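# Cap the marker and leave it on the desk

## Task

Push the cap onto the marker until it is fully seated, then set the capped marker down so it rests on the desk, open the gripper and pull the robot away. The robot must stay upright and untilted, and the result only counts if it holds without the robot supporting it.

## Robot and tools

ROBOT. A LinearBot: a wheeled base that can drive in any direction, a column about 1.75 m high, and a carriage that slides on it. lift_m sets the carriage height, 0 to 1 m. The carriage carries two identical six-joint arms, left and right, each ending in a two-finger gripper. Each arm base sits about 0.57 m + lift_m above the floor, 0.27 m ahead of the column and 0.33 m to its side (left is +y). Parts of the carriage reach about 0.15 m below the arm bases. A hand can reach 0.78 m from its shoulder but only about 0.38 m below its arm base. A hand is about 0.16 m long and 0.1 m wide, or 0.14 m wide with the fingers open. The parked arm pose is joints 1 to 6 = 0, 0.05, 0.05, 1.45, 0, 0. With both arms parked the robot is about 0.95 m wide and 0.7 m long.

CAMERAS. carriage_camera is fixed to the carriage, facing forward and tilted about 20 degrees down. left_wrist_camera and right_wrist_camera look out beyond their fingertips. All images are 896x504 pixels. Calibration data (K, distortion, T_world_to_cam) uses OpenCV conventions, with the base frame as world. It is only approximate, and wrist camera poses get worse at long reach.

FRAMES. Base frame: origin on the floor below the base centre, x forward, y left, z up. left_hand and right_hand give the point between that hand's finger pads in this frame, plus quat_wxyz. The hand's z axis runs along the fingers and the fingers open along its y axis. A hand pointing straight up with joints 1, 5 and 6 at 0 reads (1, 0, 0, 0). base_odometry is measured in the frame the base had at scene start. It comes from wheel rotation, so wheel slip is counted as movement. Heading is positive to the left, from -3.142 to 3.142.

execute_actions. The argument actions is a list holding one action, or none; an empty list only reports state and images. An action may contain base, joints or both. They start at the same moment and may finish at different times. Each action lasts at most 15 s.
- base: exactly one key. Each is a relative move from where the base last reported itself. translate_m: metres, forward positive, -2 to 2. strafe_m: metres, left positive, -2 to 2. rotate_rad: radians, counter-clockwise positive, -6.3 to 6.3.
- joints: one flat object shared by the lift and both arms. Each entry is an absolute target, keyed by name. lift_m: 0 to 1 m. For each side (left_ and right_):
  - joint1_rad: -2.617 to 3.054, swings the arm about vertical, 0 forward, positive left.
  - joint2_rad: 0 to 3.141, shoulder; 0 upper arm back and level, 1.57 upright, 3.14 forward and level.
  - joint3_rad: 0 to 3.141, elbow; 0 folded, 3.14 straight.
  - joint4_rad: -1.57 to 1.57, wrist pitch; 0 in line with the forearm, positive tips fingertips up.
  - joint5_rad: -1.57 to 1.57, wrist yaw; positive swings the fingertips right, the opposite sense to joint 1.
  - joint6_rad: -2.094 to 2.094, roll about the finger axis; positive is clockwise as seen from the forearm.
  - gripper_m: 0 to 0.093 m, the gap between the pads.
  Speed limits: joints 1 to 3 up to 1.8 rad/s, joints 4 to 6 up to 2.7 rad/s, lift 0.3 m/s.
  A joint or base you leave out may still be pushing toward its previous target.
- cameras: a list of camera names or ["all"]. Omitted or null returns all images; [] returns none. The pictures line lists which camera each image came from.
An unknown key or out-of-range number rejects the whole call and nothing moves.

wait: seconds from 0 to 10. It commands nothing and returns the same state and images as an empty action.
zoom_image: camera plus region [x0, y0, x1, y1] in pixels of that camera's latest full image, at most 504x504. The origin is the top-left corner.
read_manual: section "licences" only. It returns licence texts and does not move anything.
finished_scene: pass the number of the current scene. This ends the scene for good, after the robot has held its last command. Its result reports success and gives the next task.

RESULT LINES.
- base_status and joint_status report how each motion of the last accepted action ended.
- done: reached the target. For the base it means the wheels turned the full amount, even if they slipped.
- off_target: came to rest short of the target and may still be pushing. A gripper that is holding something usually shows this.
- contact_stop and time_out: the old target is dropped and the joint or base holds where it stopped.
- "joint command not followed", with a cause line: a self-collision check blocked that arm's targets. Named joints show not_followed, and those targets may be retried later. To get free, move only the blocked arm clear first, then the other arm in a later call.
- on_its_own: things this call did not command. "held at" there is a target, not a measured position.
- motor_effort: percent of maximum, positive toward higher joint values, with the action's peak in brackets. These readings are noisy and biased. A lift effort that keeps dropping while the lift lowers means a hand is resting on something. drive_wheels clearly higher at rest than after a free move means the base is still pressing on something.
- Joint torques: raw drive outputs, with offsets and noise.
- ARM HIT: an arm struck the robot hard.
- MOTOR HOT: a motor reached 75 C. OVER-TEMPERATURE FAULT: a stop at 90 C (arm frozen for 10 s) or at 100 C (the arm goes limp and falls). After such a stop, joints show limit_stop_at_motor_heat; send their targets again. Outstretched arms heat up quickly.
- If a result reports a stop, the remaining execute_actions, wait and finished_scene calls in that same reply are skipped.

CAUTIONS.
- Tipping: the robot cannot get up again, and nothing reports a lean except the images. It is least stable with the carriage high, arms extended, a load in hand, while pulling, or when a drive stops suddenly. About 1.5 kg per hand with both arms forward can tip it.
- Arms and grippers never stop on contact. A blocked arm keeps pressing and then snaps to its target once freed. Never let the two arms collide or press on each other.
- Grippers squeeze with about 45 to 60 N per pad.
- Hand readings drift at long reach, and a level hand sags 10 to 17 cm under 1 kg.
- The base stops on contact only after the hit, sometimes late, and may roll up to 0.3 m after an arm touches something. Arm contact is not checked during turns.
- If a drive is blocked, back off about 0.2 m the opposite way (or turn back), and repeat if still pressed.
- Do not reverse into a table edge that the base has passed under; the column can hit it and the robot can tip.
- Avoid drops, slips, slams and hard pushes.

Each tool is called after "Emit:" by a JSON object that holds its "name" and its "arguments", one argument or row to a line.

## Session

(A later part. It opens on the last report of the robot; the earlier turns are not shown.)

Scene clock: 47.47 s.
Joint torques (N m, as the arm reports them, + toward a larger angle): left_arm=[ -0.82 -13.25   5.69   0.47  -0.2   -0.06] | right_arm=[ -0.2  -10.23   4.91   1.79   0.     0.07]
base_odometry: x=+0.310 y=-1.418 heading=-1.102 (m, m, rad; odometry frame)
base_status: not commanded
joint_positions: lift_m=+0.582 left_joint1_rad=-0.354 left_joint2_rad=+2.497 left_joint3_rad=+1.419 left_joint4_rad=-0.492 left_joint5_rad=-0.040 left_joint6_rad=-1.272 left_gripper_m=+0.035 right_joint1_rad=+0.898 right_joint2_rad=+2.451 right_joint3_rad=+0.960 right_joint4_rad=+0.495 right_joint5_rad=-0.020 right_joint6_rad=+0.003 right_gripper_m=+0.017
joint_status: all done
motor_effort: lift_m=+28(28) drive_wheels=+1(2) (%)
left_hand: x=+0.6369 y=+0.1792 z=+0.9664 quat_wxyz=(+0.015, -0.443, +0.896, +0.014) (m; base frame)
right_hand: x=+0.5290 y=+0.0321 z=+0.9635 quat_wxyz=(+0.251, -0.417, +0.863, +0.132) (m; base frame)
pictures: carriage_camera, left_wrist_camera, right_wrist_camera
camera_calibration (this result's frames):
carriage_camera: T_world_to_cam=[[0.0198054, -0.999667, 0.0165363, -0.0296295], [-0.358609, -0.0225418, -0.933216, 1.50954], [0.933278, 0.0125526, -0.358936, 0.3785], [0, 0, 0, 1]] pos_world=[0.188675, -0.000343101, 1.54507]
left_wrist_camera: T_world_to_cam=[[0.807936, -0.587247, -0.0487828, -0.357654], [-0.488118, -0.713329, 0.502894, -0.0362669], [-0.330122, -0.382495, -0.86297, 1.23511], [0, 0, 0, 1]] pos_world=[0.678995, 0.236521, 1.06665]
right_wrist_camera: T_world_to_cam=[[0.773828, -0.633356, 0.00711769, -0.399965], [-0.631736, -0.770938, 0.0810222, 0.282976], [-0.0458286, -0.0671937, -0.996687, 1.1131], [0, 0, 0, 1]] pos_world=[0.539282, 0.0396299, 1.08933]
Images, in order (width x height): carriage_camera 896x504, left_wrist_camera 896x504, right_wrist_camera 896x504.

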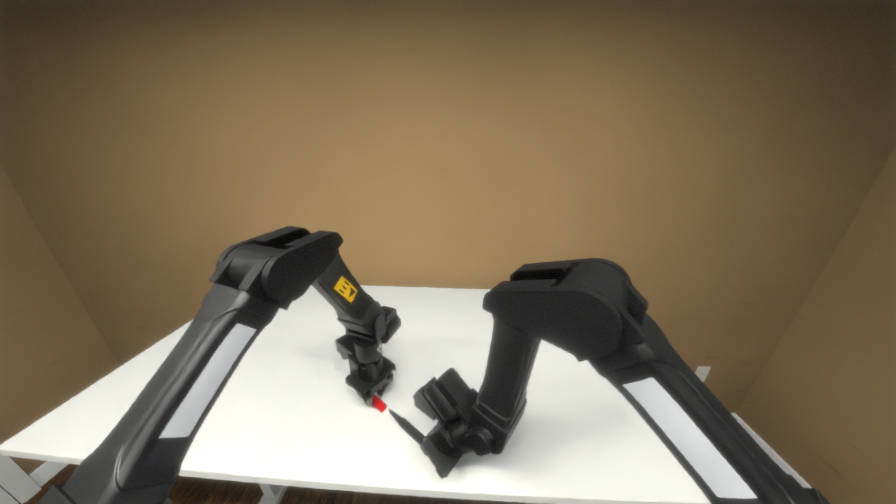

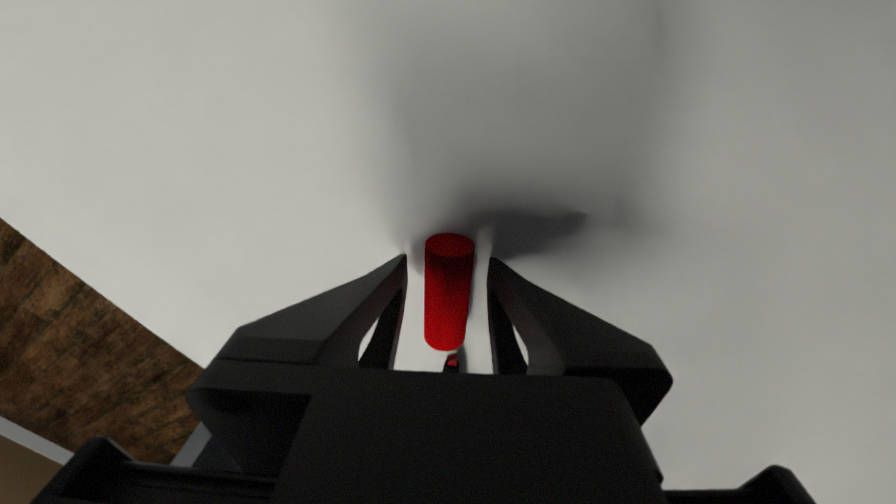

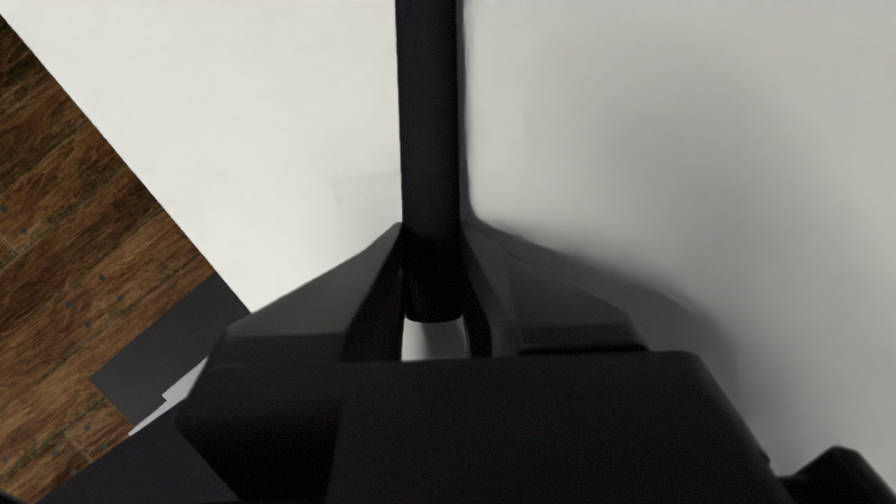

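Emit:
{"name": "execute_actions", "arguments": {
  "actions": [
    {"joints":{"left_gripper_m":0,"right_joint1_rad":0.912}}
  ],
  "cameras": ["left_wrist_camera"]
}}

Emit:
{"name": "execute_actions", "arguments": {
  "actions": [
    {"joints":{"right_joint2_rad":2.51,"right_joint3_rad":1.08,"right_joint4_rad":0.395}}
  ],
  "cameras": ["left_wrist_camera"]
}}

Scene clock: 49.73 s.
Joint torques (N m, as the arm reports them, + toward a larger angle): left_arm=[ -0.77 -13.37   5.87   0.48  -0.22  -0.04] | right_arm=[  0.6  -10.4    4.91   1.73   0.01   0.07]
base_odometry: x=+0.310 y=-1.418 heading=-1.102 (m, m, rad; odometry frame)
base_status: not commanded
joint_positions: lift_m=+0.582 left_joint1_rad=-0.354 left_joint2_rad=+2.497 left_joint3_rad=+1.419 left_joint4_rad=-0.492 left_joint5_rad=-0.040 left_joint6_rad=-1.272 left_gripper_m=+0.018 right_joint1_rad=+0.905 right_joint2_rad=+2.451 right_joint3_rad=+0.960 right_joint4_rad=+0.493 right_joint5_rad=-0.020 right_joint6_rad=+0.003 right_gripper_m=+0.017
joint_status: left_gripper_m off_target (ended at +0.018, target +0.000); the others done
motor_effort: lift_m=+28(28) drive_wheels=+1(1) (%)
left_hand: x=+0.6369 y=+0.1792 z=+0.9664 quat_wxyz=(+0.015, -0.443, +0.896, +0.014) (m; base frame)
right_hand: x=+0.5263 y=+0.0338 z=+0.9633 quat_wxyz=(+0.250, -0.421, +0.862, +0.133) (m; base frame)
pictures: left_wrist_camera
camera_calibration (this result's frames):
left_wrist_camera: T_world_to_cam=[[0.807936, -0.587247, -0.0487828, -0.357654], [-0.488118, -0.713329, 0.502894, -0.0362669], [-0.330122, -0.382495, -0.86297, 1.23511], [0, 0, 0, 1]] pos_world=[0.678995, 0.236521, 1.06665]
Images, in order (width x height): left_wrist_camera 896x504.

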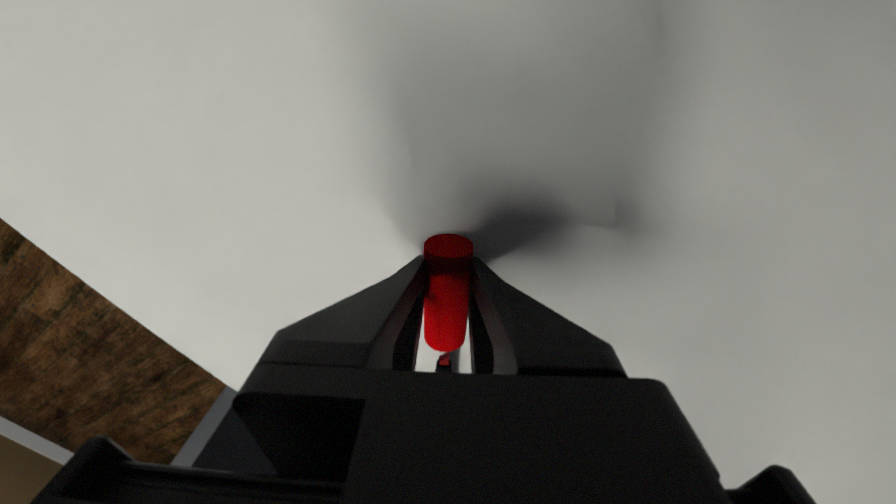

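Scene clock: 50.47 s.
Joint torques (N m, as the arm reports them, + toward a larger angle): left_arm=[ -0.84 -13.25   5.86   0.51  -0.19  -0.06] | right_arm=[  0.63 -10.92   5.45   1.62  -0.01   0.07]
base_odometry: x=+0.310 y=-1.418 heading=-1.102 (m, m, rad; odometry frame)
base_status: not commanded
joint_positions: lift_m=+0.582 left_joint1_rad=-0.354 left_joint2_rad=+2.497 left_joint3_rad=+1.419 left_joint4_rad=-0.492 left_joint5_rad=-0.040 left_joint6_rad=-1.272 left_gripper_m=+0.018 right_joint1_rad=+0.905 right_joint2_rad=+2.484 right_joint3_rad=+1.070 right_joint4_rad=+0.416 right_joint5_rad=-0.020 right_joint6_rad=+0.003 right_gripper_m=+0.017
joint_status: all done
motor_effort: lift_m=+28(28) drive_wheels=-2(2) (%)
left_hand: x=+0.6369 y=+0.1792 z=+0.9664 quat_wxyz=(+0.015, -0.443, +0.896, +0.014) (m; base frame)
right_hand: x=+0.5409 y=+0.0524 z=+0.9632 quat_wxyz=(+0.250, -0.421, +0.862, +0.133) (m; base frame)
pictures: left_wrist_camera
camera_calibration (this result's frames):
left_wrist_camera: T_world_to_cam=[[0.807936, -0.587247, -0.0487828, -0.357654], [-0.488118, -0.713329, 0.502894, -0.0362669], [-0.330122, -0.382495, -0.86297, 1.23511], [0, 0, 0, 1]] pos_world=[0.678995, 0.236521, 1.06665]
Images, in order (width x height): left_wrist_camera 896x504.

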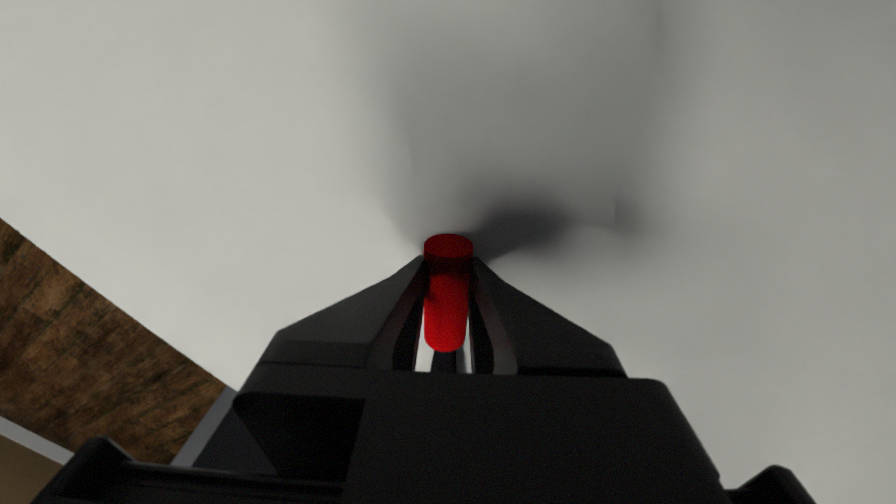

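Emit:
{"name": "execute_actions", "arguments": {
  "actions": [
    {"joints":{"right_joint2_rad":2.55,"right_joint3_rad":1.205,"right_joint4_rad":0.31}}
  ],
  "cameras": ["left_wrist_camera"]
}}

Emit:
{"name": "execute_actions", "arguments": {
  "actions": [
    {"joints":{"right_joint2_rad":2.525,"right_joint3_rad":1.28,"right_joint4_rad":0.5,"left_joint1_rad":-0.41,"left_joint5_rad":0.13,"left_joint4_rad":-0.555,"left_joint3_rad":1.403,"left_joint2_rad":2.518}}
  ],
  "cameras": ["left_wrist_camera"]
}}

Emit:
{"name": "zoom_image", "arguments": {
  "camera": "left_wrist_camera",
  "region": [400,300,490,390]
}}

Scene clock: 53.73 s.
Joint torques (N m, as the arm reports them, + toward a larger angle): left_arm=[ -0.71 -13.42   5.93   0.48  -0.22  -0.05] | right_arm=[  0.62 -11.81   6.05   1.6    0.02   0.06]
base_odometry: x=+0.310 y=-1.418 heading=-1.102 (m, m, rad; odometry frame)
base_status: not commanded
joint_positions: lift_m=+0.582 left_joint1_rad=-0.354 left_joint2_rad=+2.497 left_joint3_rad=+1.419 left_joint4_rad=-0.492 left_joint5_rad=-0.040 left_joint6_rad=-1.272 left_gripper_m=+0.018 right_joint1_rad=+0.905 right_joint2_rad=+2.525 right_joint3_rad=+1.194 right_joint4_rad=+0.333 right_joint5_rad=-0.020 right_joint6_rad=+0.003 right_gripper_m=+0.017
joint_status: all done
motor_effort: lift_m=+28(28) drive_wheels=+1(2) (%)
left_hand: x=+0.6369 y=+0.1792 z=+0.9664 quat_wxyz=(+0.015, -0.443, +0.896, +0.014) (m; base frame)
right_hand: x=+0.5564 y=+0.0722 z=+0.9634 quat_wxyz=(+0.250, -0.421, +0.862, +0.133) (m; base frame)
pictures: left_wrist_camera
camera_calibration (this result's frames):
left_wrist_camera: T_world_to_cam=[[0.807936, -0.587247, -0.0487828, -0.357654], [-0.488118, -0.713329, 0.502894, -0.0362669], [-0.330122, -0.382495, -0.86297, 1.23511], [0, 0, 0, 1]] pos_world=[0.678995, 0.236521, 1.06665]
Images, in order (width x height): left_wrist_camera 896x504.

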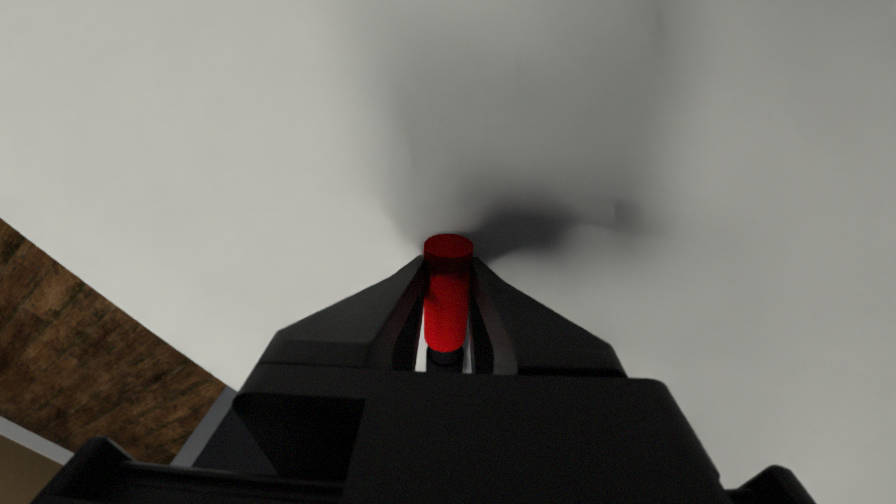

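Scene clock: 54.53 s.
Joint torques (N m, as the arm reports them, + toward a larger angle): left_arm=[ -3.11 -12.02   4.17  -0.07   1.3   -0.04] | right_arm=[  0.55 -14.3   10.52   4.03   0.     0.08]
base_odometry: x=+0.310 y=-1.418 heading=-1.102 (m, m, rad; odometry frame)
base_status: not commanded
joint_positions: lift_m=+0.582 left_joint1_rad=-0.368 left_joint2_rad=+2.497 left_joint3_rad=+1.419 left_joint4_rad=-0.502 left_joint5_rad=-0.020 left_joint6_rad=-1.272 left_gripper_m=+0.018 right_joint1_rad=+0.906 right_joint2_rad=+2.529 right_joint3_rad=+1.215 right_joint4_rad=+0.328 right_joint5_rad=-0.020 right_joint6_rad=+0.002 right_gripper_m=+0.017
joint_status: left_joint1_rad off_target (ended at -0.368, target -0.410); left_joint4_rad off_target (ended at -0.502, target -0.555); left_joint5_rad off_target (ended at -0.020, target +0.130); right_joint3_rad off_target (ended at +1.215, target +1.280); right_joint4_rad off_target (ended at +0.328, target +0.500); the others done
motor_effort: lift_m=+28(28) drive_wheels=+1(2) (%)
left_hand: x=+0.6316 y=+0.1717 z=+0.9663 quat_wxyz=(+0.004, -0.437, +0.899, +0.010) (m; base frame)
right_hand: x=+0.5605 y=+0.0780 z=+0.9663 quat_wxyz=(+0.255, -0.421, +0.860, +0.135) (m; base frame)
pictures: left_wrist_camera
camera_calibration (this result's frames):
left_wrist_camera: T_world_to_cam=[[0.799492, -0.598381, -0.052455, -0.347038], [-0.488991, -0.699072, 0.521715, -0.0642803], [-0.348854, -0.391457, -0.851506, 1.23268], [0, 0, 0, 1]] pos_world=[0.676047, 0.229944, 1.06497]
Images, in order (width x height): left_wrist_camera 896x504.

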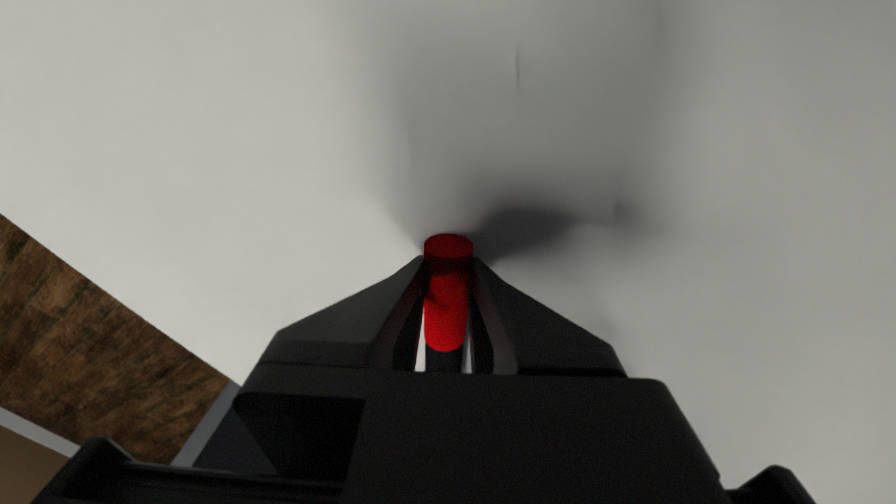

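Region (400, 300, 490, 390) of left_wrist_camera's 896x504 image, scaled by 5.600, with more detail than that image has.

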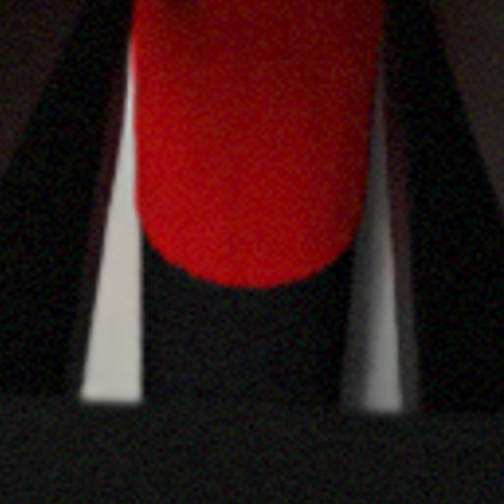

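Emit:
{"name": "execute_actions", "arguments": {
  "actions": [
    {"joints":{"right_joint2_rad":2.543,"right_joint3_rad":1.205,"right_joint4_rad":0.32,"left_joint1_rad":-0.362,"left_joint5_rad":-0.03,"left_joint4_rad":-0.497,"left_joint3_rad":1.42,"left_joint2_rad":2.5}}
  ],
  "cameras": []
}}

Emit:
{"name": "execute_actions", "arguments": {
  "actions": [
    {"joints":{"left_gripper_m":0.06,"right_gripper_m":0.06}}
  ],
  "cameras": []
}}

Emit:
{"name": "execute_actions", "arguments": {
  "actions": [
    {"joints":{"lift_m":0.65}}
  ],
  "cameras": ["left_wrist_camera","right_wrist_camera"]
}}

Emit:
{"name": "zoom_image", "arguments": {
  "camera": "right_wrist_camera",
  "region": [380,0,490,110]
}}

Scene clock: 58.73 s.
Joint torques (N m, as the arm reports them, + toward a larger angle): left_arm=[ -0.39 -13.31   5.8    0.44  -0.27  -0.03] | right_arm=[  0.57 -13.09   4.44   1.84  -0.04   0.07]
base_odometry: x=+0.310 y=-1.418 heading=-1.102 (m, m, rad; odometry frame)
base_status: not commanded
joint_positions: lift_m=+0.582 left_joint1_rad=-0.361 left_joint2_rad=+2.497 left_joint3_rad=+1.419 left_joint4_rad=-0.494 left_joint5_rad=-0.023 left_joint6_rad=-1.272 left_gripper_m=+0.018 right_joint1_rad=+0.906 right_joint2_rad=+2.532 right_joint3_rad=+1.215 right_joint4_rad=+0.325 right_joint5_rad=-0.017 right_joint6_rad=+0.002 right_gripper_m=+0.017
joint_status: all done
motor_effort: lift_m=+28(28) drive_wheels=+1(2) (%)
left_hand: x=+0.6346 y=+0.1741 z=+0.9663 quat_wxyz=(+0.008, -0.440, +0.898, +0.009) (m; base frame)
right_hand: x=+0.5600 y=+0.0763 z=+0.9641 quat_wxyz=(+0.253, -0.420, +0.861, +0.132) (m; base frame)
pictures: none
No camera images: the call's "cameras" was empty. Leave "cameras" out to get every camera's image.

Scene clock: 59.37 s.
Joint torques (N m, as the arm reports them, + toward a larger angle): left_arm=[ -0.6  -13.26   5.98   0.43  -0.26  -0.05] | right_arm=[  0.58 -13.19   4.4    1.82  -0.03   0.07]
base_odometry: x=+0.310 y=-1.418 heading=-1.102 (m, m, rad; odometry frame)
base_status: not commanded
joint_positions: lift_m=+0.582 left_joint1_rad=-0.361 left_joint2_rad=+2.497 left_joint3_rad=+1.419 left_joint4_rad=-0.494 left_joint5_rad=-0.024 left_joint6_rad=-1.272 left_gripper_m=+0.060 right_joint1_rad=+0.906 right_joint2_rad=+2.532 right_joint3_rad=+1.215 right_joint4_rad=+0.325 right_joint5_rad=-0.017 right_joint6_rad=+0.002 right_gripper_m=+0.060
joint_status: all done
motor_effort: lift_m=+28(28) drive_wheels=+1(1) (%)
left_hand: x=+0.6346 y=+0.1741 z=+0.9663 quat_wxyz=(+0.008, -0.440, +0.898, +0.009) (m; base frame)
right_hand: x=+0.5600 y=+0.0763 z=+0.9641 quat_wxyz=(+0.253, -0.420, +0.861, +0.132) (m; base frame)
pictures: none
No camera images: the call's "cameras" was empty. Leave "cameras" out to get every camera's image.

Scene clock: 60.17 s.
Joint torques (N m, as the arm reports them, + toward a larger angle): left_arm=[ -0.49 -13.33   5.92   0.46  -0.24  -0.03] | right_arm=[  0.48 -13.42   4.47   1.82  -0.03   0.08]
base_odometry: x=+0.310 y=-1.418 heading=-1.102 (m, m, rad; odometry frame)
base_status: not commanded
joint_positions: lift_m=+0.650 left_joint1_rad=-0.361 left_joint2_rad=+2.497 left_joint3_rad=+1.419 left_joint4_rad=-0.495 left_joint5_rad=-0.025 left_joint6_rad=-1.272 left_gripper_m=+0.060 right_joint1_rad=+0.906 right_joint2_rad=+2.537 right_joint3_rad=+1.215 right_joint4_rad=+0.326 right_joint5_rad=-0.017 right_joint6_rad=+0.002 right_gripper_m=+0.060
joint_status: all done
motor_effort: lift_m=+32(40) drive_wheels=+2(2) (%)
left_hand: x=+0.6345 y=+0.1745 z=+1.0340 quat_wxyz=(+0.008, -0.440, +0.898, +0.010) (m; base frame)
right_hand: x=+0.5592 y=+0.0755 z=+1.0298 quat_wxyz=(+0.251, -0.421, +0.862, +0.132) (m; base frame)
pictures: left_wrist_camera, right_wrist_camera
camera_calibration (this result's frames):
left_wrist_camera: T_world_to_cam=[[0.803978, -0.592776, -0.0472998, -0.353236], [-0.488514, -0.703731, 0.515865, -0.0896664], [-0.339079, -0.391637, -0.855363, 1.29023], [0, 0, 0, 1]] pos_world=[0.67768, 0.232812, 1.13316]
right_wrist_camera: T_world_to_cam=[[0.778217, -0.627914, 0.0100934, -0.402297], [-0.62652, -0.775188, 0.0809662, 0.327609], [-0.0430155, -0.0693331, -0.996666, 1.18212], [0, 0, 0, 1]] pos_world=[0.569177, 0.0833106, 1.15571]
Images, in order (width x height): left_wrist_camera 896x504, right_wrist_camera 896x504.

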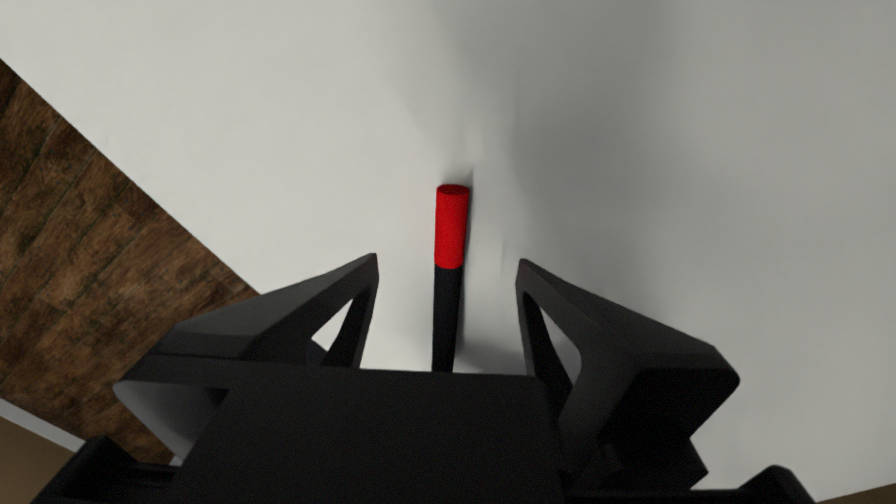

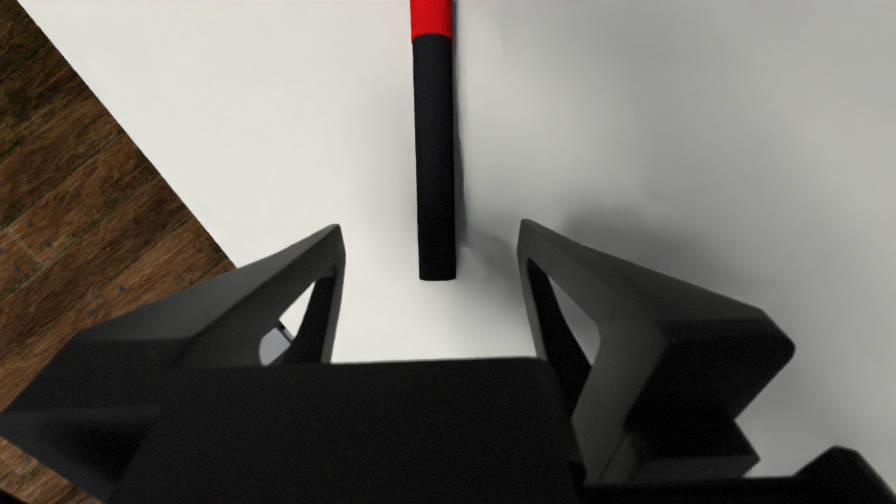

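Region (380, 0, 490, 110) of right_wrist_camera's 896x504 image, scaled by 4.582, with more detail than that image has.

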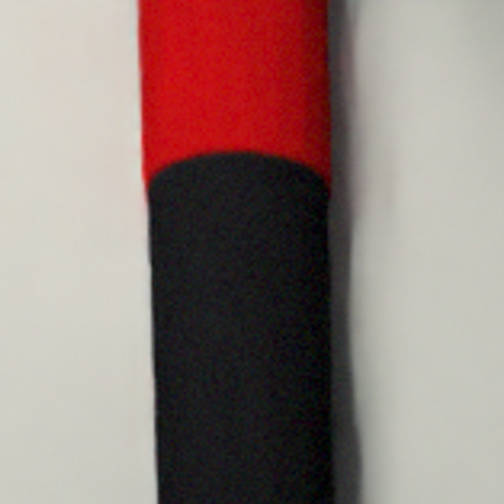

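Emit:
{"name": "execute_actions", "arguments": {
  "actions": [
    {"base":{"translate_m":-0.3},"joints":{"right_joint1_rad":0,"right_joint2_rad":1,"right_joint3_rad":0.4,"right_joint4_rad":-0.2,"left_joint1_rad":0.1,"left_joint2_rad":1,"left_joint3_rad":0.4}}
  ],
  "cameras": ["carriage_camera"]
}}

Emit:
{"name": "finished_scene", "arguments": {
  "scene": 2
}}

Scene clock: 64.23 s.
Joint torques (N m, as the arm reports them, + toward a larger angle): left_arm=[-0.31 -2.66  7.51  1.54 -0.14 -0.02] | right_arm=[-0.31 -3.49  7.37  2.15 -0.02  0.07]
base_odometry: x=+0.175 y=-1.150 heading=-1.102 (m, m, rad; odometry frame)
base_status: done
joint_positions: lift_m=+0.650 left_joint1_rad=+0.098 left_joint2_rad=+1.010 left_joint3_rad=+0.411 left_joint4_rad=-0.496 left_joint5_rad=-0.034 left_joint6_rad=-1.272 left_gripper_m=+0.060 right_joint1_rad=+0.004 right_joint2_rad=+1.012 right_joint3_rad=+0.418 right_joint4_rad=-0.193 right_joint5_rad=-0.017 right_joint6_rad=+0.002 right_gripper_m=+0.060
joint_status: all done
motor_effort: lift_m=+33(33) drive_wheels=-1(12) (%)
left_hand: x=+0.4864 y=+0.3395 z=+1.2254 quat_wxyz=(+0.205, -0.618, +0.750, -0.117) (m; base frame)
right_hand: x=+0.5499 y=-0.3071 z=+1.2711 quat_wxyz=(+0.382, -0.004, +0.924, +0.009) (m; base frame)
pictures: carriage_camera
camera_calibration (this result's frames):
carriage_camera: T_world_to_cam=[[0.0198054, -0.999667, 0.0165363, -0.0307485], [-0.358609, -0.0225418, -0.933216, 1.57269], [0.933278, 0.0125526, -0.358936, 0.40279], [0, 0, 0, 1]] pos_world=[0.188675, -0.000343101, 1.61274]
Images, in order (width x height): carriage_camera 896x504.

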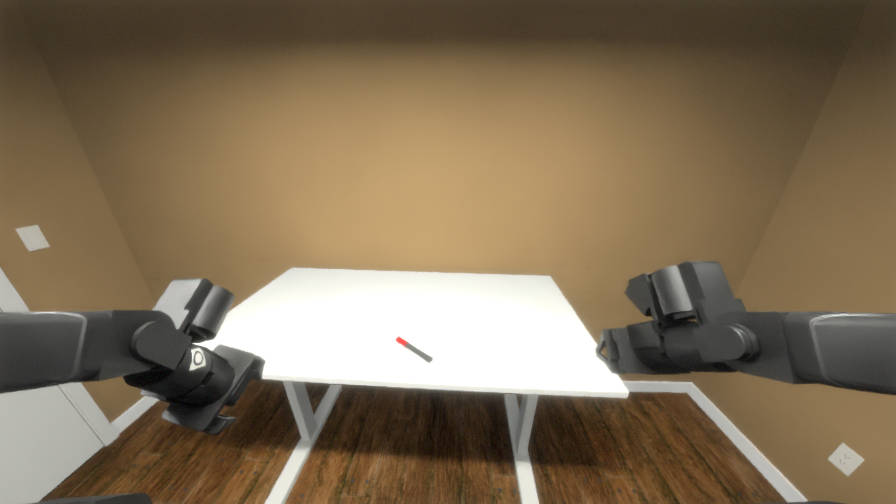

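The scene is finished: the task was done.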